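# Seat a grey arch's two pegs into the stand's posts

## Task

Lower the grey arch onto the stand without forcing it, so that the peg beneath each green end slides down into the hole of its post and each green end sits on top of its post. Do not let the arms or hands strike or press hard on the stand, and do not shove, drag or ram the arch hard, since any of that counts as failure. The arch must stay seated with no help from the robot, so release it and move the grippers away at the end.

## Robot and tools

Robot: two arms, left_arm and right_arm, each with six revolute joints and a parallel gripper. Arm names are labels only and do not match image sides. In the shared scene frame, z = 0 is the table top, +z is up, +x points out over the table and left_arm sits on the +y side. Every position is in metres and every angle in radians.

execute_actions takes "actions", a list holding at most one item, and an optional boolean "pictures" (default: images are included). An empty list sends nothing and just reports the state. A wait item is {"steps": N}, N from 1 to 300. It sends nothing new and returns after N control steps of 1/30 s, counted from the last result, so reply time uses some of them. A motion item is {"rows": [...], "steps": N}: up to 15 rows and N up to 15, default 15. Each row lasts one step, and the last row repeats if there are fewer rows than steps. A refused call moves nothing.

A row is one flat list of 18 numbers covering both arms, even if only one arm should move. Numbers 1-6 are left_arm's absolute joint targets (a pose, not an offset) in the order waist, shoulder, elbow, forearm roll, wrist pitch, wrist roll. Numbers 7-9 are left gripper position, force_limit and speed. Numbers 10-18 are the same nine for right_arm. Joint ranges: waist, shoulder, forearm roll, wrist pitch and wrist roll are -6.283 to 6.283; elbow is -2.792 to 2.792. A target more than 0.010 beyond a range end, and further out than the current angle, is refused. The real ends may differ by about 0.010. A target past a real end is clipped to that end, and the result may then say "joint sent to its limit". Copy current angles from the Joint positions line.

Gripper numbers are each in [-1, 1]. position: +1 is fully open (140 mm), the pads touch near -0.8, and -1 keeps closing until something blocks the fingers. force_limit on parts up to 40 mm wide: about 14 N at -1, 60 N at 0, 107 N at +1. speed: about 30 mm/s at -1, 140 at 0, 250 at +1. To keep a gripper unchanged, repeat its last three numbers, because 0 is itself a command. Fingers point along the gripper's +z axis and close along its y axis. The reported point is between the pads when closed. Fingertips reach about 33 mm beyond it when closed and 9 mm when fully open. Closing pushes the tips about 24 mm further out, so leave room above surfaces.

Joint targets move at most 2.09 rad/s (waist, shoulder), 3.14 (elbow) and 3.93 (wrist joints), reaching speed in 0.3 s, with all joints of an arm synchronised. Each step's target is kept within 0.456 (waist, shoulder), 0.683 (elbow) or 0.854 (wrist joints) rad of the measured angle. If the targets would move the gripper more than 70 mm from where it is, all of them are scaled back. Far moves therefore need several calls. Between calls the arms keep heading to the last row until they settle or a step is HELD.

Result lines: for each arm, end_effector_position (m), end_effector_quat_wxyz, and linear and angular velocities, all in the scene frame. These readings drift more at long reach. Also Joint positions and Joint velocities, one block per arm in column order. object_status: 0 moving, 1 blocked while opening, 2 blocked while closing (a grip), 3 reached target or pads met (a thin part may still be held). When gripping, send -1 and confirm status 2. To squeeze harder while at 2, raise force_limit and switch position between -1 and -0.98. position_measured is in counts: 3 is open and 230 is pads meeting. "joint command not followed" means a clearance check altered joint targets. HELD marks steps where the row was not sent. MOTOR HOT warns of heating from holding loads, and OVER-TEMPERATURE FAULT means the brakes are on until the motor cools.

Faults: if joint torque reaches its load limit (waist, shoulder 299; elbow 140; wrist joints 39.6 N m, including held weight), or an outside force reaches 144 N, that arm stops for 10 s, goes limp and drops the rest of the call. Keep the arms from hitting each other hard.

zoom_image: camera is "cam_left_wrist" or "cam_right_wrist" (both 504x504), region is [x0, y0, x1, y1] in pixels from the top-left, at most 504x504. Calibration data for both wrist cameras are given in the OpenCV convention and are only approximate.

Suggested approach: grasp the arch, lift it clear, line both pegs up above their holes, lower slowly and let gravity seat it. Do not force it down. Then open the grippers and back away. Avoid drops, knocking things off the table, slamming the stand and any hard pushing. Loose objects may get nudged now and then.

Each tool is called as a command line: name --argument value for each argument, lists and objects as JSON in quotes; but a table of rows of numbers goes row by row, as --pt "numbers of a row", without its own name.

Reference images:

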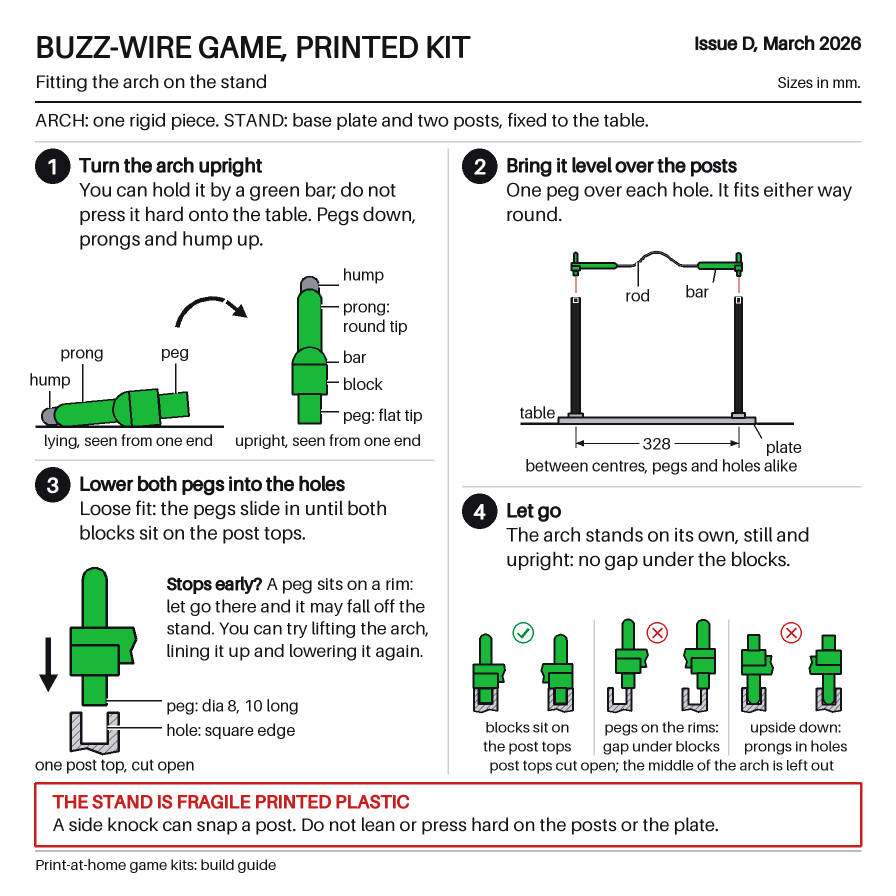

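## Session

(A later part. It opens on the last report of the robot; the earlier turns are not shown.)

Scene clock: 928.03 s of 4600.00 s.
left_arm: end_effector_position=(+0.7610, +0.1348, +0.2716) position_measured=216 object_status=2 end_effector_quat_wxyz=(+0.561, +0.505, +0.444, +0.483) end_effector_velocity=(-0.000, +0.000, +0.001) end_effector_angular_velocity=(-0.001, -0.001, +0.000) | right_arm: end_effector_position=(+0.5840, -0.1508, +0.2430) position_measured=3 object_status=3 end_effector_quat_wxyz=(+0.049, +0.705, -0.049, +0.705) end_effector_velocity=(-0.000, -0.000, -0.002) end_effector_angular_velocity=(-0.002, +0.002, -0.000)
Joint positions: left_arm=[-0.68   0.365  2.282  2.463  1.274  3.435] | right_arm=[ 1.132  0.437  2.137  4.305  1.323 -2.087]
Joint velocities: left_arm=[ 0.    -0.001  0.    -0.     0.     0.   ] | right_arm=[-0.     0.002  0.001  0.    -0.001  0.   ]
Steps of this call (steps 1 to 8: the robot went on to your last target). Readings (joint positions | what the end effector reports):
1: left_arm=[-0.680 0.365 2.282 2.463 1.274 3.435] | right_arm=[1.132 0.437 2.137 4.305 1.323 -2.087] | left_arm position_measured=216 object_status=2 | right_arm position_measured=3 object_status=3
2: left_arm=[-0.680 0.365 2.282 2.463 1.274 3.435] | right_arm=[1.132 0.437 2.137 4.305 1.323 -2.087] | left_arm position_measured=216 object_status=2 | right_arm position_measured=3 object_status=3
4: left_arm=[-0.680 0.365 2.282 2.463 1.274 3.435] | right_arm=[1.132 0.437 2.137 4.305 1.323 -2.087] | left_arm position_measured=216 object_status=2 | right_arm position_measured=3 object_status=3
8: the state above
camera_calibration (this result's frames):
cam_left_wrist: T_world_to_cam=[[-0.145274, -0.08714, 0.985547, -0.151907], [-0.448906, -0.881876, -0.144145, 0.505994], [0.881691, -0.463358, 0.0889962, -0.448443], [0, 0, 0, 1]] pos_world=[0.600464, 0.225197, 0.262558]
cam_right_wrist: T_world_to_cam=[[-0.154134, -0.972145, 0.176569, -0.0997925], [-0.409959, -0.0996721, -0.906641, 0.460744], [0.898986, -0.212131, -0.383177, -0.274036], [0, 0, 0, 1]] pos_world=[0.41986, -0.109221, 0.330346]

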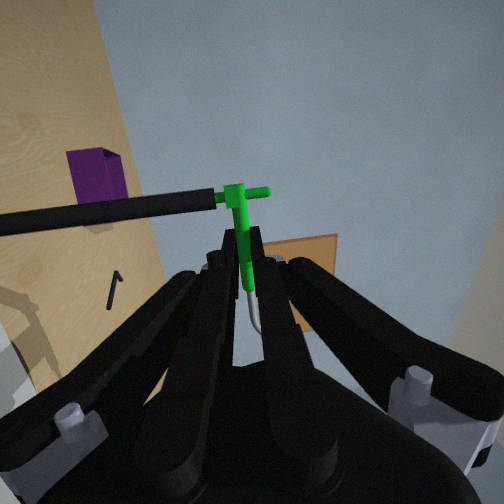

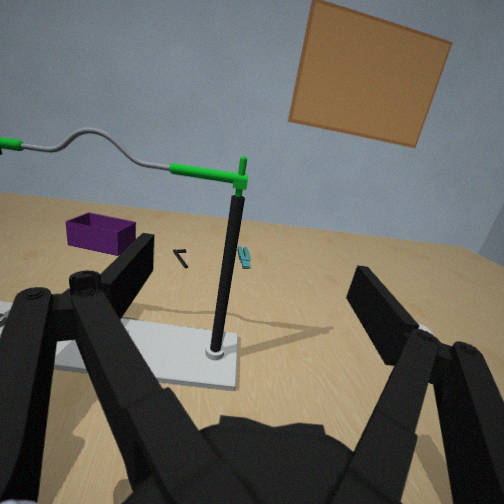

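execute_actions --actions '[{"rows": [[-0.67985,0.36493,2.28182,2.46285,1.27373,3.43494,-1,-0.3,-0.7,1.1318,0.4369,2.1369,4.3054,1.3235,-2.0873,1,0,0],[-0.67985,0.36493,2.28182,2.46285,1.27373,3.43494,-1,-0.3,-0.7,1.1318,0.4369,2.1369,4.3054,1.3235,-2.0873,1,0,0],[-0.67985,0.36493,2.28182,2.46285,1.27373,3.43494,-1,-0.3,-0.7,1.1318,0.4369,2.1369,4.3054,1.3235,-2.0873,1,0,0],[-0.67985,0.36493,2.28182,2.46285,1.27373,3.43494,-1,-0.3,-0.7,1.1318,0.4369,2.1369,4.3054,1.3235,-2.0873,1,0,0],[-0.67985,0.36493,2.28182,2.46285,1.27373,3.43494,-1,-0.3,-0.7,1.1318,0.4369,2.1369,4.3054,1.3235,-2.0873,1,0,0],[-0.67985,0.36493,2.28182,2.46285,1.27373,3.43494,-1,-0.3,-0.7,1.1318,0.4369,2.1369,4.3054,1.3235,-2.0873,1,0,0],[-0.67985,0.36493,2.28182,2.46285,1.27373,3.43494,-1,-0.3,-0.7,1.1318,0.4369,2.1369,4.3054,1.3235,-2.0873,1,0,0],[-0.67985,0.36493,2.28182,2.46285,1.27373,3.43800,-1,-0.3,-0.7,1.1318,0.4369,2.1369,4.3054,1.3235,-2.0873,1,0,0],[-0.67985,0.36493,2.28182,2.46285,1.27373,3.43800,-1,-0.3,-0.7,1.1318,0.4369,2.1369,4.3054,1.3235,-2.0873,1,0,0],[-0.67985,0.36493,2.28182,2.46285,1.27373,3.43800,-1,-0.3,-0.7,1.1318,0.4369,2.1369,4.3054,1.3235,-2.0873,1,0,0],[-0.67985,0.36493,2.28182,2.46285,1.27373,3.44200,-1,-0.3,-0.7,1.1318,0.4369,2.1369,4.3054,1.3235,-2.0873,1,0,0]], "steps": 15}]' --pictures false

execute_actions --actions '[{"steps": 8}]'

zoom_image --camera "cam_right_wrist" --region '[222, 176, 254, 208]'

zoom_image --camera "cam_left_wrist" --region '[200, 180, 240, 220]'

Scene clock: 944.03 s of 4600.00 s.
left_arm: end_effector_position=(+0.7610, +0.1350, +0.2716) position_measured=216 object_status=2 end_effector_quat_wxyz=(+0.559, +0.506, +0.443, +0.485) end_effector_velocity=(-0.000, +0.000, +0.000) end_effector_angular_velocity=(+0.002, +0.001, -0.000) | right_arm: end_effector_position=(+0.5840, -0.1508, +0.2430) position_measured=3 object_status=3 end_effector_quat_wxyz=(+0.049, +0.705, -0.049, +0.705) end_effector_velocity=(-0.000, -0.000, -0.001) end_effector_angular_velocity=(-0.001, +0.002, +0.001)
Joint positions: left_arm=[-0.68   0.365  2.282  2.463  1.274  3.442] | right_arm=[ 1.132  0.437  2.137  4.305  1.323 -2.087]
Joint velocities: left_arm=[-0.    -0.001  0.    -0.    -0.001  0.002] | right_arm=[ 0.    -0.     0.001 -0.    -0.002 -0.   ]
Steps of this call (steps 1 to 15: the robot went on to your last target; steps 16 to 90: nothing new was sent; then 12.50 s passed at rest; steps 91 to 105: all 15 steps of this action). Readings (joint positions | what the end effector reports):
91: left_arm=[-0.680 0.365 2.282 2.463 1.274 3.435] | right_arm=[1.132 0.437 2.137 4.305 1.323 -2.087] | left_arm position_measured=216 object_status=2 | right_arm position_measured=3 object_status=3
92: left_arm=[-0.680 0.365 2.282 2.463 1.274 3.435] | right_arm=[1.132 0.437 2.137 4.305 1.323 -2.087] | left_arm position_measured=216 object_status=2 | right_arm position_measured=3 object_status=3
94: left_arm=[-0.680 0.365 2.282 2.463 1.274 3.435] | right_arm=[1.132 0.437 2.137 4.305 1.323 -2.087] | left_arm position_measured=216 object_status=2 | right_arm position_measured=3 object_status=3
98: left_arm=[-0.680 0.365 2.282 2.463 1.274 3.435] | right_arm=[1.132 0.437 2.137 4.305 1.323 -2.087] | left_arm position_measured=216 object_status=2 | right_arm position_measured=3 object_status=3
105: the state above

Scene clock: 944.30 s of 4600.00 s.
left_arm: end_effector_position=(+0.7610, +0.1350, +0.2716) position_measured=216 object_status=2 end_effector_quat_wxyz=(+0.559, +0.506, +0.443, +0.485) end_effector_velocity=(-0.000, -0.000, +0.000) end_effector_angular_velocity=(-0.000, -0.000, -0.001) | right_arm: end_effector_position=(+0.5840, -0.1508, +0.2430) position_measured=3 object_status=3 end_effector_quat_wxyz=(+0.049, +0.705, -0.049, +0.705) end_effector_velocity=(-0.000, +0.000, -0.002) end_effector_angular_velocity=(-0.002, +0.002, +0.001)
Joint positions: left_arm=[-0.68   0.365  2.282  2.463  1.274  3.442] | right_arm=[ 1.132  0.437  2.137  4.305  1.323 -2.087]
Joint velocities: left_arm=[ 0.    -0.001  0.     0.001 -0.    -0.   ] | right_arm=[ 0.     0.002  0.001 -0.    -0.001 -0.   ]
Steps of this call (steps 1 to 8: the robot went on to your last target). Readings (joint positions | what the end effector reports):
1: left_arm=[-0.680 0.365 2.282 2.463 1.274 3.442] | right_arm=[1.132 0.437 2.137 4.305 1.323 -2.087] | left_arm position_measured=216 object_status=2 | right_arm position_measured=3 object_status=3
2: left_arm=[-0.680 0.365 2.282 2.463 1.274 3.442] | right_arm=[1.132 0.437 2.137 4.305 1.323 -2.087] | left_arm position_measured=216 object_status=2 | right_arm position_measured=3 object_status=3
4: left_arm=[-0.680 0.365 2.282 2.463 1.274 3.442] | right_arm=[1.132 0.437 2.137 4.305 1.323 -2.087] | left_arm position_measured=216 object_status=2 | right_arm position_measured=3 object_status=3
8: the state above
camera_calibration (this result's frames):
cam_left_wrist: T_world_to_cam=[[-0.146168, -0.0940732, 0.984777, -0.150072], [-0.448052, -0.881217, -0.150684, 0.507199], [0.881977, -0.463257, 0.0866559, -0.447977], [0, 0, 0, 1]] pos_world=[0.600421, 0.225306, 0.263034]
cam_right_wrist: T_world_to_cam=[[-0.154134, -0.972145, 0.176569, -0.0997924], [-0.409959, -0.0996721, -0.906642, 0.460744], [0.898986, -0.21213, -0.383177, -0.274036], [0, 0, 0, 1]] pos_world=[0.41986, -0.109221, 0.330346]

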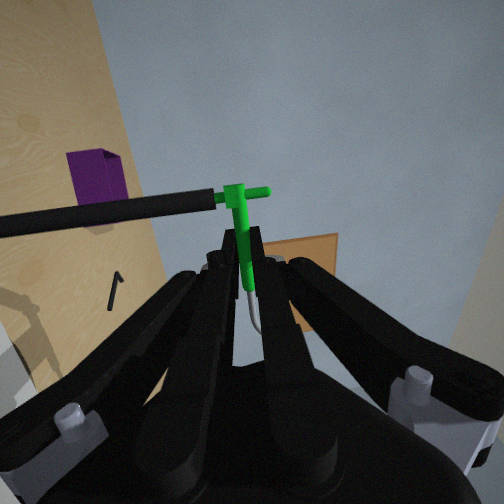

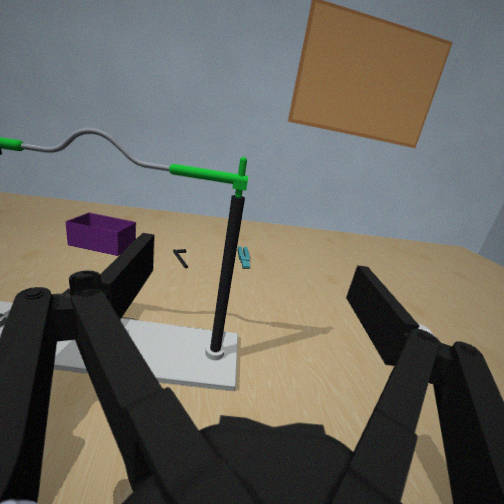

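Region (222, 176, 254, 208) of cam_right_wrist's 504x504 image, scaled by 15.750, with more detail than that image has.

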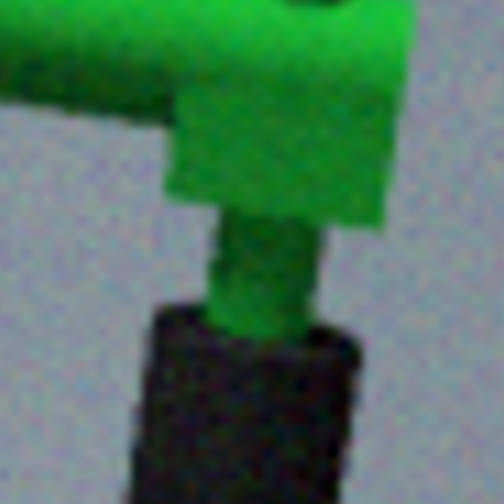

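Region (200, 180, 240, 220) of cam_left_wrist's 504x504 image, scaled by 12.600, with more detail than that image has.

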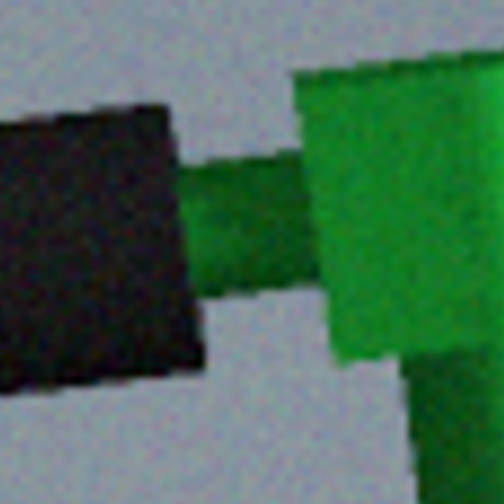

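execute_actions --actions '[{"rows": [[-0.67985,0.36493,2.28182,2.46285,1.27373,3.44550,-1,-0.3,-0.7,1.1318,0.4369,2.1369,4.3054,1.3235,-2.0873,1,0,0]], "steps": 15}]' --pictures false

execute_actions --actions '[{"steps": 5}]'

zoom_image --camera "cam_right_wrist" --region '[222, 176, 254, 208]'

Scene clock: 951.80 s of 4600.00 s.
left_arm: end_effector_position=(+0.7610, +0.1350, +0.2716) position_measured=216 object_status=2 end_effector_quat_wxyz=(+0.558, +0.507, +0.442, +0.486) end_effector_velocity=(+0.000, +0.000, -0.001) end_effector_angular_velocity=(+0.000, +0.000, +0.001) | right_arm: end_effector_position=(+0.5840, -0.1508, +0.2430) position_measured=3 object_status=3 end_effector_quat_wxyz=(+0.049, +0.705, -0.049, +0.705) end_effector_velocity=(-0.000, -0.000, +0.001) end_effector_angular_velocity=(+0.001, -0.001, -0.001)
Joint positions: left_arm=[-0.68   0.365  2.282  2.463  1.274  3.445] | right_arm=[ 1.132  0.437  2.137  4.305  1.323 -2.087]
Joint velocities: left_arm=[ 0.     0.001  0.    -0.     0.001  0.   ] | right_arm=[ 0.    -0.001  0.     0.     0.001  0.001]
Steps of this call (steps 1 to 15: the robot went on to your last target; steps 16 to 90: nothing new was sent; then 4.00 s passed at rest; steps 91 to 105: all 15 steps of this action). Readings (joint positions | what the end effector reports):
91: left_arm=[-0.680 0.365 2.282 2.463 1.274 3.442] | right_arm=[1.132 0.437 2.137 4.305 1.323 -2.087] | left_arm position_measured=216 object_status=2 | right_arm position_measured=3 object_status=3
92: left_arm=[-0.680 0.365 2.282 2.463 1.274 3.444] | right_arm=[1.132 0.437 2.137 4.305 1.323 -2.087] | left_arm position_measured=216 object_status=2 | right_arm position_measured=3 object_status=3
94: left_arm=[-0.680 0.365 2.282 2.463 1.274 3.445] | right_arm=[1.132 0.437 2.137 4.305 1.323 -2.087] | left_arm position_measured=216 object_status=2 | right_arm position_measured=3 object_status=3
98: left_arm=[-0.680 0.365 2.282 2.463 1.274 3.445] | right_arm=[1.132 0.437 2.137 4.305 1.323 -2.087] | left_arm position_measured=216 object_status=2 | right_arm position_measured=3 object_status=3
105: the state above

Scene clock: 951.97 s of 4600.00 s.
left_arm: end_effector_position=(+0.7610, +0.1350, +0.2716) position_measured=216 object_status=2 end_effector_quat_wxyz=(+0.558, +0.507, +0.442, +0.486) end_effector_velocity=(+0.000, +0.000, -0.000) end_effector_angular_velocity=(-0.000, +0.001, +0.001) | right_arm: end_effector_position=(+0.5840, -0.1508, +0.2430) position_measured=3 object_status=3 end_effector_quat_wxyz=(+0.049, +0.705, -0.049, +0.705) end_effector_velocity=(-0.000, -0.001, -0.001) end_effector_angular_velocity=(-0.000, +0.001, -0.001)
Joint positions: left_arm=[-0.68   0.365  2.282  2.463  1.274  3.445] | right_arm=[ 1.132  0.437  2.137  4.305  1.323 -2.087]
Joint velocities: left_arm=[-0.     0.     0.    -0.001 -0.001  0.   ] | right_arm=[-0.     0.     0.001  0.001 -0.001  0.   ]
Steps of this call (steps 1 to 5: the robot went on to your last target). Readings (joint positions | what the end effector reports):
1: left_arm=[-0.680 0.365 2.282 2.463 1.274 3.445] | right_arm=[1.132 0.437 2.137 4.305 1.323 -2.087] | left_arm position_measured=216 object_status=2 | right_arm position_measured=3 object_status=3
2: left_arm=[-0.680 0.365 2.282 2.463 1.274 3.445] | right_arm=[1.132 0.437 2.137 4.305 1.323 -2.087] | left_arm position_measured=216 object_status=2 | right_arm position_measured=3 object_status=3
4: left_arm=[-0.680 0.365 2.282 2.463 1.274 3.445] | right_arm=[1.132 0.437 2.137 4.305 1.323 -2.087] | left_arm position_measured=216 object_status=2 | right_arm position_measured=3 object_status=3
5: the state above
camera_calibration (this result's frames):
cam_left_wrist: T_world_to_cam=[[-0.146611, -0.0975444, 0.984373, -0.149157], [-0.447741, -0.880808, -0.153967, 0.507778], [0.882062, -0.463318, 0.0854612, -0.447715], [0, 0, 0, 1]] pos_world=[0.600397, 0.225271, 0.263269]
cam_right_wrist: T_world_to_cam=[[-0.154134, -0.972145, 0.176569, -0.0997925], [-0.409959, -0.0996722, -0.906641, 0.460744], [0.898986, -0.212131, -0.383177, -0.274036], [0, 0, 0, 1]] pos_world=[0.41986, -0.109221, 0.330346]

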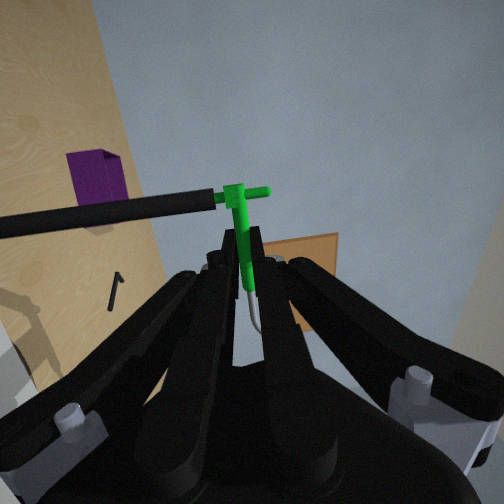

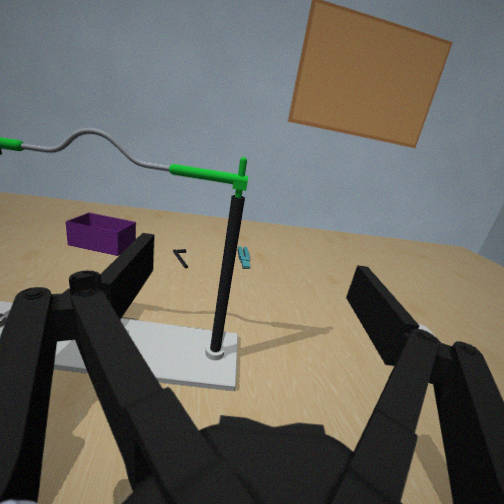

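Region (222, 176, 254, 208) of cam_right_wrist's 504x504 image, scaled by 15.750, with more detail than that image has.

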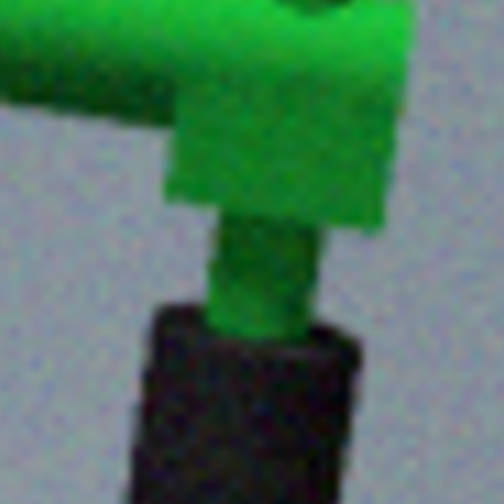

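execute_actions --actions '[{"rows": [[-0.67985,0.36493,2.28182,2.46285,1.27373,3.44100,-1,-0.3,-0.7,0.9860,0.1928,1.8760,5.0818,0.8105,-2.9871,1,0,0]], "steps": 15}]' --pictures false

execute_actions --actions '[{"steps": 25}]'

Scene clock: 978.37 s of 4600.00 s.
left_arm: end_effector_position=(+0.7610, +0.1350, +0.2716) position_measured=216 object_status=2 end_effector_quat_wxyz=(+0.559, +0.506, +0.443, +0.485) end_effector_velocity=(-0.000, -0.000, +0.000) end_effector_angular_velocity=(-0.000, -0.001, -0.001) | right_arm: end_effector_position=(+0.6262, -0.1598, +0.3036) position_measured=3 object_status=3 end_effector_quat_wxyz=(+0.039, +0.878, -0.063, +0.472) end_effector_velocity=(+0.017, +0.090, +0.138) end_effector_angular_velocity=(+0.287, +0.259, +0.325)
Joint positions: left_arm=[-0.68   0.365  2.282  2.463  1.274  3.441] | right_arm=[ 0.99   0.199  1.883  5.061  0.824 -2.963]
Joint velocities: left_arm=[-0.    -0.001  0.     0.001 -0.    -0.   ] | right_arm=[-0.119 -0.195 -0.211  0.626 -0.413 -0.746]
Steps of this call (steps 1 to 15: the robot went on to your last target; steps 16 to 90: nothing new was sent; then 22.90 s passed at rest; steps 91 to 105: all 15 steps of this action). Readings (joint positions | what the end effector reports):
91: left_arm=[-0.680 0.365 2.282 2.463 1.274 3.445] | right_arm=[1.132 0.437 2.137 4.306 1.323 -2.088] | left_arm position_measured=216 object_status=2 | right_arm position_measured=3 object_status=3
92: left_arm=[-0.680 0.365 2.282 2.463 1.274 3.443] | right_arm=[1.130 0.435 2.134 4.314 1.318 -2.097] | left_arm position_measured=216 object_status=2 | right_arm position_measured=3 object_status=3
94: left_arm=[-0.680 0.365 2.282 2.463 1.274 3.442] | right_arm=[1.120 0.418 2.116 4.368 1.282 -2.156] | left_arm position_measured=216 object_status=2 | right_arm position_measured=3 object_status=3
98: left_arm=[-0.680 0.365 2.282 2.463 1.274 3.441] | right_arm=[1.071 0.335 2.028 4.629 1.110 -2.448] | left_arm position_measured=216 object_status=2 | right_arm position_measured=3 object_status=3
105: the state above

Scene clock: 979.20 s of 4600.00 s.
left_arm: end_effector_position=(+0.7610, +0.1350, +0.2716) position_measured=216 object_status=2 end_effector_quat_wxyz=(+0.559, +0.506, +0.443, +0.485) end_effector_velocity=(-0.000, -0.000, +0.001) end_effector_angular_velocity=(-0.000, -0.001, -0.000) | right_arm: end_effector_position=(+0.6267, -0.1568, +0.3081) position_measured=3 object_status=3 end_effector_quat_wxyz=(+0.032, +0.881, -0.061, +0.468) end_effector_velocity=(-0.000, -0.000, -0.000) end_effector_angular_velocity=(-0.001, +0.000, -0.001)
Joint positions: left_arm=[-0.68   0.365  2.282  2.463  1.274  3.441] | right_arm=[ 0.986  0.193  1.876  5.082  0.811 -2.987]
Joint velocities: left_arm=[ 0.    -0.001  0.     0.001  0.     0.   ] | right_arm=[ 0.     0.     0.    -0.     0.001 -0.   ]
Steps of this call (steps 1 to 25: the robot went on to your last target). Readings (joint positions | what the end effector reports):
1: left_arm=[-0.680 0.365 2.282 2.463 1.274 3.441] | right_arm=[0.987 0.194 1.878 5.077 0.814 -2.981] | left_arm position_measured=216 object_status=2 | right_arm position_measured=3 object_status=3
2: left_arm=[-0.680 0.365 2.282 2.463 1.274 3.441] | right_arm=[0.986 0.193 1.876 5.081 0.811 -2.986] | left_arm position_measured=216 object_status=2 | right_arm position_measured=3 object_status=3
4: left_arm=[-0.680 0.365 2.282 2.463 1.274 3.441] | right_arm=[0.986 0.193 1.876 5.081 0.811 -2.987] | left_arm position_measured=216 object_status=2 | right_arm position_measured=3 object_status=3
8: left_arm=[-0.680 0.365 2.282 2.463 1.274 3.441] | right_arm=[0.986 0.193 1.876 5.082 0.811 -2.987] | left_arm position_measured=216 object_status=2 | right_arm position_measured=3 object_status=3
25: the state above
camera_calibration (this result's frames):
cam_left_wrist: T_world_to_cam=[[-0.146046, -0.0931127, 0.984886, -0.150324], [-0.448214, -0.881288, -0.149783, 0.507066], [0.881915, -0.463315, 0.0869746, -0.448014], [0, 0, 0, 1]] pos_world=[0.600431, 0.225303, 0.262968]
cam_right_wrist: T_world_to_cam=[[-0.053409, -0.986104, 0.157312, -0.169925], [-0.845639, -0.039119, -0.53232, 0.703897], [0.531076, -0.16146, -0.831799, 0.0880024], [0, 0, 0, 1]] pos_world=[0.539432, -0.125819, 0.47463]

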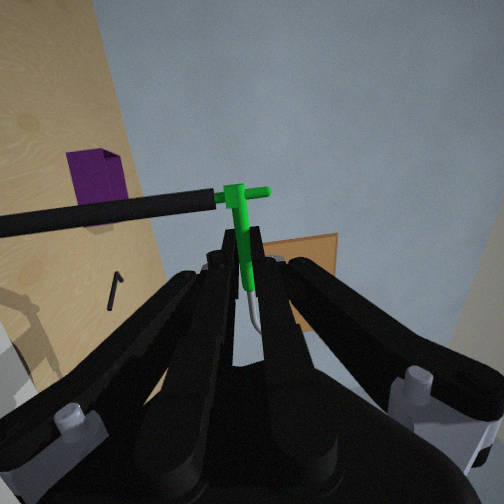

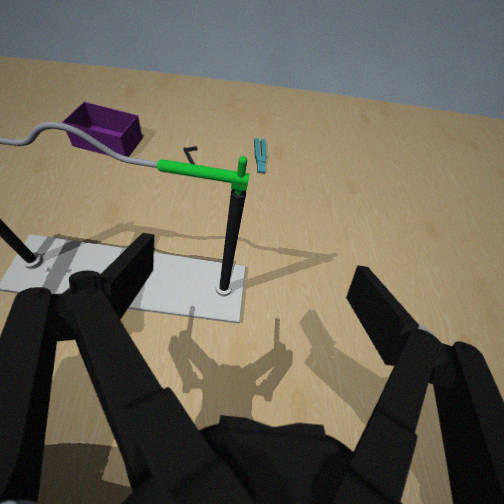

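zoom_image --camera "cam_right_wrist" --region '[222, 170, 258, 206]'

Region (222, 170, 258, 206) of cam_right_wrist's 504x504 image, scaled by 14.000, with more detail than that image has.

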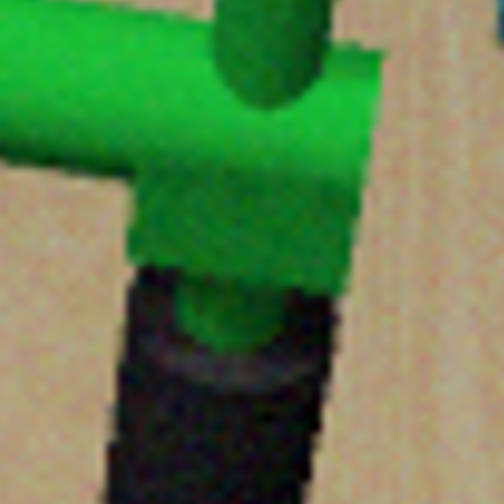

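execute_actions --actions '[{"rows": [[-0.67985,0.36493,2.28182,2.46285,1.27373,3.43800,-1,-0.3,-0.7,0.9860,0.1928,1.8760,5.0818,0.8105,-2.9871,1,0,0],[-0.67985,0.36493,2.28182,2.46285,1.27373,3.43800,-1,-0.3,-0.7,0.9860,0.1928,1.8760,5.0818,0.8105,-2.9871,1,0,0],[-0.67985,0.36493,2.28182,2.46285,1.27373,3.43800,-1,-0.3,-0.7,0.9860,0.1928,1.8760,5.0818,0.8105,-2.9871,1,0,0],[-0.67985,0.36493,2.28182,2.46285,1.27373,3.43800,-1,-0.3,-0.7,0.9860,0.1928,1.8760,5.0818,0.8105,-2.9871,1,0,0],[-0.67985,0.36493,2.28182,2.46285,1.27373,3.43800,-1,-0.3,-0.7,0.9860,0.1928,1.8760,5.0818,0.8105,-2.9871,1,0,0],[-0.67985,0.36493,2.28182,2.46285,1.27373,3.43800,-1,-0.3,-0.7,0.9860,0.1928,1.8760,5.0818,0.8105,-2.9871,1,0,0],[-0.67985,0.36493,2.28182,2.46285,1.27373,3.43800,-1,-0.3,-0.7,0.9860,0.1928,1.8760,5.0818,0.8105,-2.9871,1,0,0],[-0.67928,0.36466,2.28229,2.46452,1.27338,3.43723,-1,-0.3,-0.7,0.9860,0.1928,1.8760,5.0818,0.8105,-2.9871,1,0,0]], "steps": 15}]' --pictures false

execute_actions --actions '[{"steps": 8}]'

zoom_image --camera "cam_right_wrist" --region '[222, 170, 258, 206]'

Scene clock: 988.63 s of 4600.00 s.
left_arm: end_effector_position=(+0.7609, +0.1350, +0.2716) position_measured=216 object_status=2 end_effector_quat_wxyz=(+0.560, +0.506, +0.443, +0.484) end_effector_velocity=(+0.000, +0.000, -0.001) end_effector_angular_velocity=(+0.001, +0.001, -0.000) | right_arm: end_effector_position=(+0.6267, -0.1568, +0.3081) position_measured=3 object_status=3 end_effector_quat_wxyz=(+0.032, +0.881, -0.061, +0.468) end_effector_velocity=(+0.000, +0.001, +0.001) end_effector_angular_velocity=(+0.001, -0.001, +0.002)
Joint positions: left_arm=[-0.679  0.365  2.282  2.464  1.273  3.437] | right_arm=[ 0.986  0.193  1.876  5.082  0.81  -2.987]
Joint velocities: left_arm=[ 0.001  0.     0.001  0.001 -0.001 -0.   ] | right_arm=[ 0.     0.    -0.001 -0.001 -0.001 -0.   ]
Steps of this call (steps 1 to 15: the robot went on to your last target; steps 16 to 90: nothing new was sent; then 5.93 s passed at rest; steps 91 to 105: all 15 steps of this action). Readings (joint positions | what the end effector reports):
91: left_arm=[-0.680 0.365 2.282 2.463 1.274 3.441] | right_arm=[0.986 0.193 1.876 5.082 0.810 -2.987] | left_arm position_measured=216 object_status=2 | right_arm position_measured=3 object_status=3
92: left_arm=[-0.680 0.365 2.282 2.463 1.274 3.439] | right_arm=[0.986 0.193 1.876 5.082 0.810 -2.987] | left_arm position_measured=216 object_status=2 | right_arm position_measured=3 object_status=3
94: left_arm=[-0.680 0.365 2.282 2.463 1.274 3.438] | right_arm=[0.986 0.193 1.876 5.082 0.810 -2.987] | left_arm position_measured=216 object_status=2 | right_arm position_measured=3 object_status=3
98: left_arm=[-0.680 0.365 2.282 2.463 1.274 3.438] | right_arm=[0.986 0.193 1.876 5.082 0.810 -2.987] | left_arm position_measured=216 object_status=2 | right_arm position_measured=3 object_status=3
105: the state above

Scene clock: 988.90 s of 4600.00 s.
left_arm: end_effector_position=(+0.7609, +0.1350, +0.2716) position_measured=216 object_status=2 end_effector_quat_wxyz=(+0.560, +0.506, +0.443, +0.484) end_effector_velocity=(+0.000, -0.000, -0.000) end_effector_angular_velocity=(-0.000, +0.001, -0.000) | right_arm: end_effector_position=(+0.6267, -0.1568, +0.3081) position_measured=3 object_status=3 end_effector_quat_wxyz=(+0.032, +0.881, -0.061, +0.468) end_effector_velocity=(-0.000, -0.000, +0.001) end_effector_angular_velocity=(+0.001, -0.001, -0.001)
Joint positions: left_arm=[-0.679  0.365  2.282  2.465  1.273  3.437] | right_arm=[ 0.986  0.193  1.876  5.082  0.81  -2.987]
Joint velocities: left_arm=[ 0.  0. -0. -0. -0. -0.] | right_arm=[-0.    -0.001 -0.     0.     0.001  0.   ]
Steps of this call (steps 1 to 8: the robot went on to your last target). Readings (joint positions | what the end effector reports):
1: left_arm=[-0.679 0.365 2.282 2.464 1.273 3.437] | right_arm=[0.986 0.193 1.876 5.082 0.810 -2.987] | left_arm position_measured=216 object_status=2 | right_arm position_measured=3 object_status=3
2: left_arm=[-0.679 0.365 2.282 2.465 1.273 3.437] | right_arm=[0.986 0.193 1.876 5.082 0.810 -2.987] | left_arm position_measured=216 object_status=2 | right_arm position_measured=3 object_status=3
4: left_arm=[-0.679 0.365 2.282 2.465 1.273 3.437] | right_arm=[0.986 0.193 1.876 5.082 0.810 -2.987] | left_arm position_measured=216 object_status=2 | right_arm position_measured=3 object_status=3
8: the state above
camera_calibration (this result's frames):
cam_left_wrist: T_world_to_cam=[[-0.145767, -0.0899847, 0.985218, -0.151065], [-0.44949, -0.88111, -0.14698, 0.507253], [0.881312, -0.464271, 0.0879894, -0.447652], [0, 0, 0, 1]] pos_world=[0.600506, 0.22552, 0.262777]
cam_right_wrist: T_world_to_cam=[[-0.05341, -0.986104, 0.157312, -0.169925], [-0.845639, -0.039118, -0.53232, 0.703898], [0.531076, -0.16146, -0.831799, 0.0880022], [0, 0, 0, 1]] pos_world=[0.539432, -0.12582, 0.47463]

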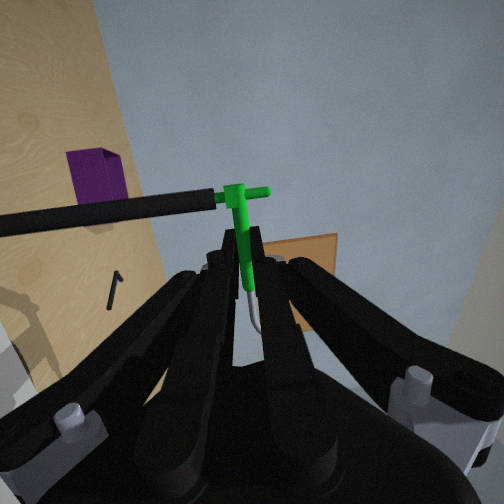

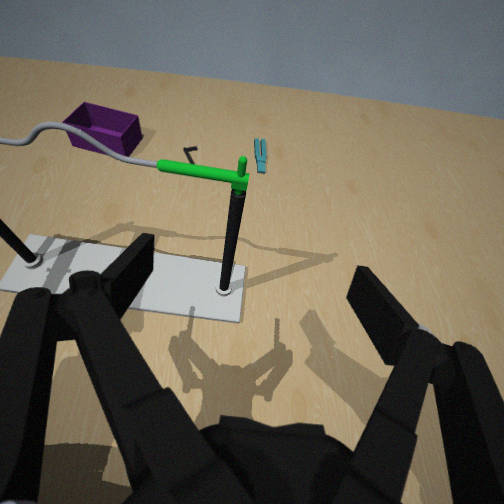

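Region (222, 170, 258, 206) of cam_right_wrist's 504x504 image, scaled by 14.000, with more detail than that image has.

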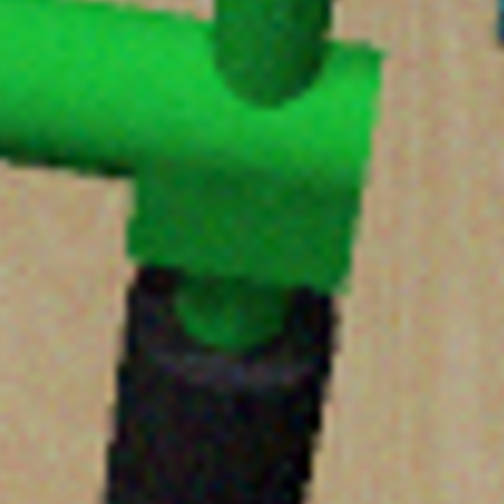

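execute_actions --actions '[{"rows": [[-0.67928,0.36466,2.28229,2.46452,1.27338,3.44000,-1,-0.3,-0.7,0.9860,0.1928,1.8760,5.0818,0.8105,-2.9871,1,0,0],[-0.67928,0.36466,2.28229,2.46452,1.27338,3.44000,-1,-0.3,-0.7,0.9860,0.1928,1.8760,5.0818,0.8105,-2.9871,1,0,0],[-0.67928,0.36466,2.28229,2.46452,1.27338,3.44000,-1,-0.3,-0.7,0.9860,0.1928,1.8760,5.0818,0.8105,-2.9871,1,0,0],[-0.67928,0.36466,2.28229,2.46452,1.27338,3.44000,-1,-0.3,-0.7,0.9860,0.1928,1.8760,5.0818,0.8105,-2.9871,1,0,0],[-0.67928,0.36466,2.28229,2.46452,1.27338,3.44000,-1,-0.3,-0.7,0.9860,0.1928,1.8760,5.0818,0.8105,-2.9871,1,0,0],[-0.67928,0.36466,2.28229,2.46452,1.27338,3.44000,-1,-0.3,-0.7,0.9860,0.1928,1.8760,5.0818,0.8105,-2.9871,1,0,0],[-0.67928,0.36466,2.28229,2.46452,1.27338,3.44000,-1,-0.3,-0.7,0.9860,0.1928,1.8760,5.0818,0.8105,-2.9871,1,0,0],[-0.67928,0.36466,2.28229,2.46452,1.27338,3.44500,-1,-0.3,-0.7,0.9860,0.1928,1.8760,5.0818,0.8105,-2.9871,1,0,0]], "steps": 15}]' --pictures false

execute_actions --actions '[{"steps": 8}]'

zoom_image --camera "cam_right_wrist" --region '[222, 170, 258, 206]'

Scene clock: 998.70 s of 4600.00 s.
left_arm: end_effector_position=(+0.7609, +0.1350, +0.2716) position_measured=216 object_status=2 end_effector_quat_wxyz=(+0.558, +0.507, +0.441, +0.486) end_effector_velocity=(+0.000, +0.000, -0.001) end_effector_angular_velocity=(+0.001, -0.000, +0.001) | right_arm: end_effector_position=(+0.6267, -0.1568, +0.3081) position_measured=3 object_status=3 end_effector_quat_wxyz=(+0.032, +0.881, -0.061, +0.468) end_effector_velocity=(+0.000, +0.000, -0.001) end_effector_angular_velocity=(-0.001, +0.001, +0.001)
Joint positions: left_arm=[-0.679  0.365  2.282  2.465  1.273  3.445] | right_arm=[ 0.986  0.193  1.876  5.082  0.81  -2.987]
Joint velocities: left_arm=[-0.     0.001  0.    -0.001  0.001  0.   ] | right_arm=[-0.     0.001  0.    -0.    -0.001 -0.   ]
Steps of this call (steps 1 to 15: the robot went on to your last target; steps 16 to 90: nothing new was sent; then 6.30 s passed at rest; steps 91 to 105: all 15 steps of this action). Readings (joint positions | what the end effector reports):
91: left_arm=[-0.679 0.365 2.282 2.465 1.273 3.437] | right_arm=[0.986 0.193 1.876 5.082 0.810 -2.987] | left_arm position_measured=216 object_status=2 | right_arm position_measured=3 object_status=3
92: left_arm=[-0.679 0.365 2.282 2.465 1.273 3.438] | right_arm=[0.986 0.193 1.876 5.082 0.810 -2.987] | left_arm position_measured=216 object_status=2 | right_arm position_measured=3 object_status=3
94: left_arm=[-0.679 0.365 2.282 2.465 1.273 3.439] | right_arm=[0.986 0.193 1.876 5.082 0.810 -2.987] | left_arm position_measured=216 object_status=2 | right_arm position_measured=3 object_status=3
98: left_arm=[-0.679 0.365 2.282 2.465 1.273 3.440] | right_arm=[0.986 0.193 1.876 5.082 0.810 -2.987] | left_arm position_measured=216 object_status=2 | right_arm position_measured=3 object_status=3
105: the state above

Scene clock: 998.97 s of 4600.00 s.
left_arm: end_effector_position=(+0.7609, +0.1350, +0.2716) position_measured=216 object_status=2 end_effector_quat_wxyz=(+0.558, +0.507, +0.441, +0.486) end_effector_velocity=(-0.000, +0.000, -0.000) end_effector_angular_velocity=(+0.000, -0.000, +0.000) | right_arm: end_effector_position=(+0.6267, -0.1568, +0.3081) position_measured=3 object_status=3 end_effector_quat_wxyz=(+0.032, +0.881, -0.061, +0.468) end_effector_velocity=(+0.000, +0.000, -0.000) end_effector_angular_velocity=(-0.000, +0.001, +0.001)
Joint positions: left_arm=[-0.679  0.365  2.282  2.465  1.273  3.445] | right_arm=[ 0.986  0.193  1.876  5.082  0.81  -2.987]
Joint velocities: left_arm=[0. 0. 0. 0. 0. 0.] | right_arm=[-0.     0.     0.     0.    -0.001 -0.   ]
Steps of this call (steps 1 to 8: the robot went on to your last target). Readings (joint positions | what the end effector reports):
1: left_arm=[-0.679 0.365 2.282 2.465 1.273 3.445] | right_arm=[0.986 0.193 1.876 5.082 0.810 -2.987] | left_arm position_measured=216 object_status=2 | right_arm position_measured=3 object_status=3
2: left_arm=[-0.679 0.365 2.282 2.465 1.273 3.445] | right_arm=[0.986 0.193 1.876 5.082 0.810 -2.987] | left_arm position_measured=216 object_status=2 | right_arm position_measured=3 object_status=3
4: left_arm=[-0.679 0.365 2.282 2.465 1.273 3.445] | right_arm=[0.986 0.193 1.876 5.082 0.810 -2.987] | left_arm position_measured=216 object_status=2 | right_arm position_measured=3 object_status=3
8: the state above
camera_calibration (this result's frames):
cam_left_wrist: T_world_to_cam=[[-0.146726, -0.0976547, 0.984345, -0.149047], [-0.448673, -0.880291, -0.154211, 0.50849], [0.881569, -0.464275, 0.0853466, -0.447119], [0, 0, 0, 1]] pos_world=[0.600443, 0.225478, 0.263289]
cam_right_wrist: T_world_to_cam=[[-0.05341, -0.986104, 0.157312, -0.169925], [-0.845639, -0.0391181, -0.53232, 0.703898], [0.531076, -0.16146, -0.831799, 0.0880021], [0, 0, 0, 1]] pos_world=[0.539432, -0.12582, 0.47463]

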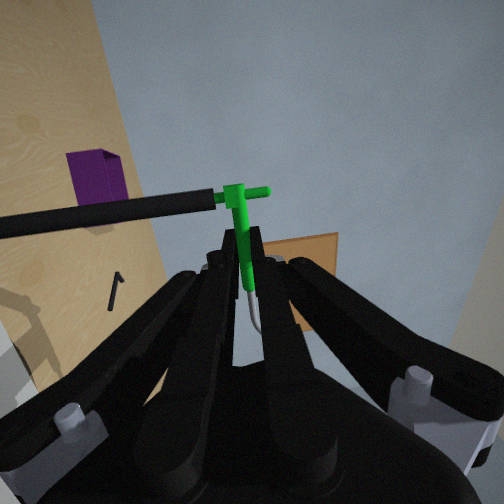

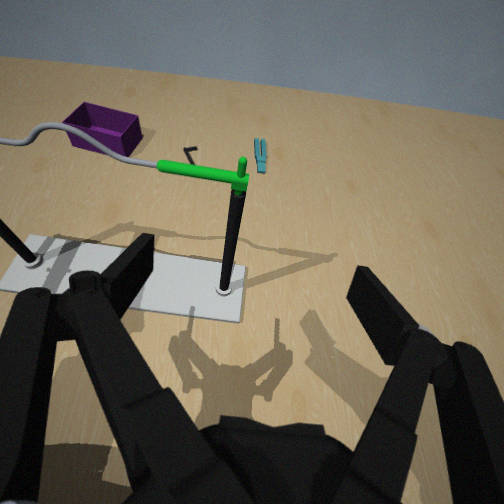

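Region (222, 170, 258, 206) of cam_right_wrist's 504x504 image, scaled by 14.000, with more detail than that image has.

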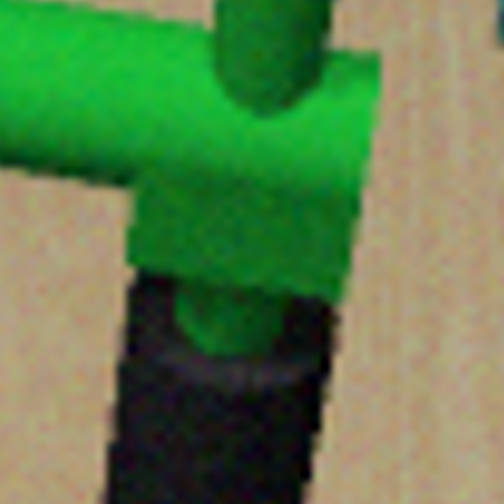

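execute_actions --actions '[{"rows": [[-0.67928,0.36466,2.28229,2.46452,1.27338,3.44050,-1,-0.3,-0.7,0.9860,0.1928,1.8760,5.0818,0.8105,-2.9871,1,0,0],[-0.67928,0.36466,2.28229,2.46452,1.27338,3.44050,-1,-0.3,-0.7,0.9860,0.1928,1.8760,5.0818,0.8105,-2.9871,1,0,0],[-0.67928,0.36466,2.28229,2.46452,1.27338,3.44050,-1,-0.3,-0.7,0.9860,0.1928,1.8760,5.0818,0.8105,-2.9871,1,0,0],[-0.67928,0.36466,2.28229,2.46452,1.27338,3.44050,-1,-0.3,-0.7,0.9860,0.1928,1.8760,5.0818,0.8105,-2.9871,1,0,0],[-0.67928,0.36466,2.28229,2.46452,1.27338,3.44050,-1,-0.3,-0.7,0.9860,0.1928,1.8760,5.0818,0.8105,-2.9871,1,0,0],[-0.67928,0.36466,2.28229,2.46452,1.27338,3.44050,-1,-0.3,-0.7,0.9860,0.1928,1.8760,5.0818,0.8105,-2.9871,1,0,0],[-0.67928,0.36606,2.28255,2.46485,1.27467,3.43940,-1,-0.3,-0.7,0.9860,0.1928,1.8760,5.0818,0.8105,-2.9871,1,0,0],[-0.67928,0.36606,2.28255,2.46485,1.27467,3.43940,-1,-0.3,-0.7,0.9860,0.1928,1.8760,5.0818,0.8105,-2.9871,1,0,0],[-0.67928,0.36606,2.28255,2.46485,1.27467,3.43940,-1,-0.3,-0.7,0.9860,0.1928,1.8760,5.0818,0.8105,-2.9871,1,0,0],[-0.67928,0.36606,2.28255,2.46485,1.27467,3.43940,-1,-0.3,-0.7,0.9860,0.1928,1.8760,5.0818,0.8105,-2.9871,1,0,0],[-0.67928,0.36747,2.28280,2.46517,1.27596,3.43830,-1,-0.3,-0.7,0.9860,0.1928,1.8760,5.0818,0.8105,-2.9871,1,0,0]], "steps": 15}]' --pictures false

execute_actions --actions '[{"steps": 8}]'

zoom_image --camera "cam_right_wrist" --region '[222, 170, 258, 206]'

zoom_image --camera "cam_left_wrist" --region '[200, 180, 240, 220]'

Scene clock: 1022.77 s of 4600.00 s.
left_arm: end_effector_position=(+0.7609, +0.1351, +0.2702) position_measured=216 object_status=2 end_effector_quat_wxyz=(+0.560, +0.506, +0.442, +0.485) end_effector_velocity=(-0.000, -0.000, +0.000) end_effector_angular_velocity=(+0.000, -0.001, -0.001) | right_arm: end_effector_position=(+0.6267, -0.1568, +0.3081) position_measured=3 object_status=3 end_effector_quat_wxyz=(+0.032, +0.881, -0.061, +0.468) end_effector_velocity=(+0.000, +0.000, -0.001) end_effector_angular_velocity=(+0.000, +0.001, -0.000)
Joint positions: left_arm=[-0.679  0.367  2.283  2.465  1.276  3.438] | right_arm=[ 0.986  0.193  1.876  5.082  0.81  -2.987]
Joint velocities: left_arm=[-0.     0.    -0.     0.002  0.001  0.   ] | right_arm=[-0.     0.001  0.     0.001 -0.     0.   ]
Steps of this call (steps 1 to 15: the robot went on to your last target; steps 16 to 90: nothing new was sent; then 20.30 s passed at rest; steps 91 to 105: all 15 steps of this action). Readings (joint positions | what the end effector reports):
91: left_arm=[-0.679 0.365 2.282 2.465 1.273 3.445] | right_arm=[0.986 0.193 1.876 5.082 0.810 -2.987] | left_arm position_measured=216 object_status=2 | right_arm position_measured=3 object_status=3
92: left_arm=[-0.679 0.365 2.282 2.465 1.273 3.443] | right_arm=[0.986 0.193 1.876 5.082 0.810 -2.987] | left_arm position_measured=216 object_status=2 | right_arm position_measured=3 object_status=3
94: left_arm=[-0.679 0.365 2.282 2.465 1.273 3.441] | right_arm=[0.986 0.193 1.876 5.082 0.810 -2.987] | left_arm position_measured=216 object_status=2 | right_arm position_measured=3 object_status=3
98: left_arm=[-0.679 0.365 2.282 2.465 1.274 3.440] | right_arm=[0.986 0.193 1.876 5.082 0.811 -2.987] | left_arm position_measured=216 object_status=2 | right_arm position_measured=3 object_status=3
105: the state above

Scene clock: 1023.03 s of 4600.00 s.
left_arm: end_effector_position=(+0.7609, +0.1350, +0.2701) position_measured=216 object_status=2 end_effector_quat_wxyz=(+0.560, +0.506, +0.442, +0.485) end_effector_velocity=(-0.000, -0.000, +0.001) end_effector_angular_velocity=(-0.001, -0.002, -0.000) | right_arm: end_effector_position=(+0.6267, -0.1568, +0.3081) position_measured=3 object_status=3 end_effector_quat_wxyz=(+0.032, +0.881, -0.061, +0.468) end_effector_velocity=(-0.000, -0.001, +0.001) end_effector_angular_velocity=(+0.000, -0.002, -0.001)
Joint positions: left_arm=[-0.679  0.367  2.283  2.465  1.276  3.438] | right_arm=[ 0.986  0.193  1.876  5.082  0.81  -2.987]
Joint velocities: left_arm=[ 0.    -0.001 -0.     0.001  0.001 -0.   ] | right_arm=[-0.    -0.002 -0.    -0.     0.002  0.   ]
Steps of this call (steps 1 to 8: the robot went on to your last target). Readings (joint positions | what the end effector reports):
1: left_arm=[-0.679 0.367 2.283 2.465 1.276 3.438] | right_arm=[0.986 0.193 1.876 5.082 0.810 -2.987] | left_arm position_measured=216 object_status=2 | right_arm position_measured=3 object_status=3
2: left_arm=[-0.679 0.367 2.283 2.465 1.276 3.438] | right_arm=[0.986 0.193 1.876 5.082 0.810 -2.987] | left_arm position_measured=216 object_status=2 | right_arm position_measured=3 object_status=3
4: left_arm=[-0.679 0.367 2.283 2.465 1.276 3.438] | right_arm=[0.986 0.193 1.876 5.082 0.810 -2.987] | left_arm position_measured=216 object_status=2 | right_arm position_measured=3 object_status=3
8: the state above
camera_calibration (this result's frames):
cam_left_wrist: T_world_to_cam=[[-0.146183, -0.0931814, 0.984859, -0.148741], [-0.449133, -0.880784, -0.149999, 0.507545], [0.881425, -0.46426, 0.0869045, -0.447302], [0, 0, 0, 1]] pos_world=[0.600476, 0.225513, 0.261493]
cam_right_wrist: T_world_to_cam=[[-0.05341, -0.986104, 0.157311, -0.169925], [-0.845639, -0.0391179, -0.53232, 0.703898], [0.531076, -0.16146, -0.831799, 0.0880022], [0, 0, 0, 1]] pos_world=[0.539432, -0.12582, 0.47463]

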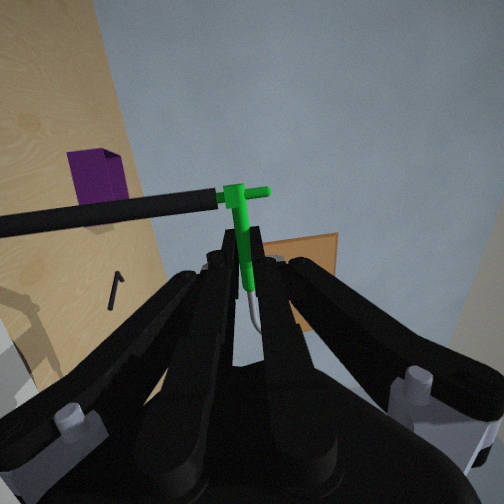

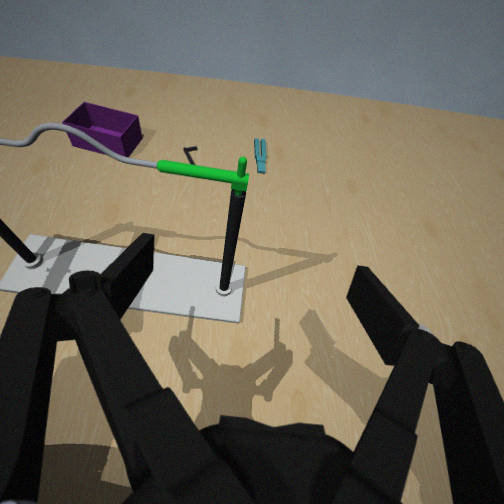

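Region (222, 170, 258, 206) of cam_right_wrist's 504x504 image, scaled by 14.000, with more detail than that image has.

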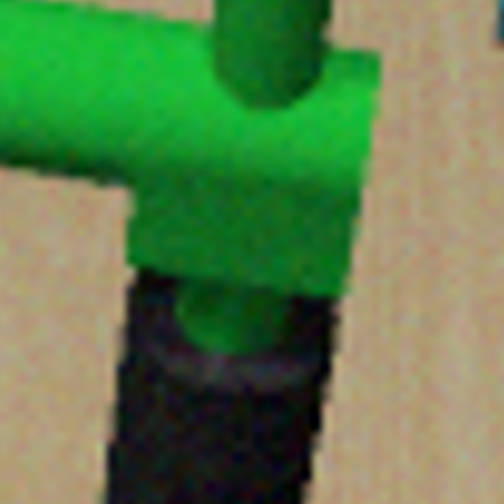

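Region (200, 180, 240, 220) of cam_left_wrist's 504x504 image, scaled by 12.600, with more detail than that image has.

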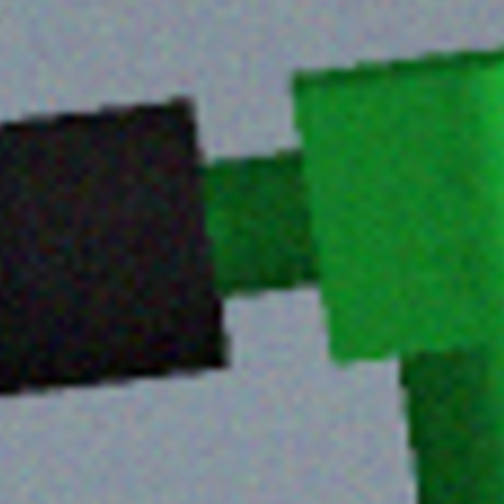

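zoom_image --camera "cam_right_wrist" --region '[228, 186, 250, 202]'

Region (228, 186, 250, 202) of cam_right_wrist's 504x504 image, scaled by 22.909, with more detail than that image has; it fills the top 367 rows of this view, and the rest is white.

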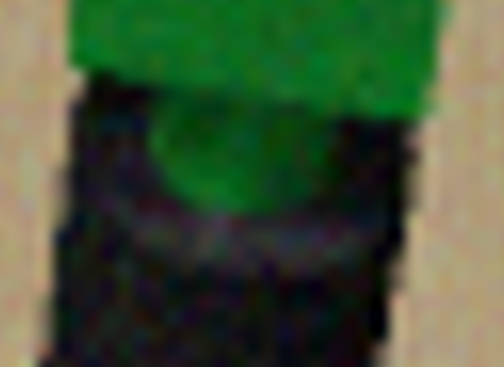

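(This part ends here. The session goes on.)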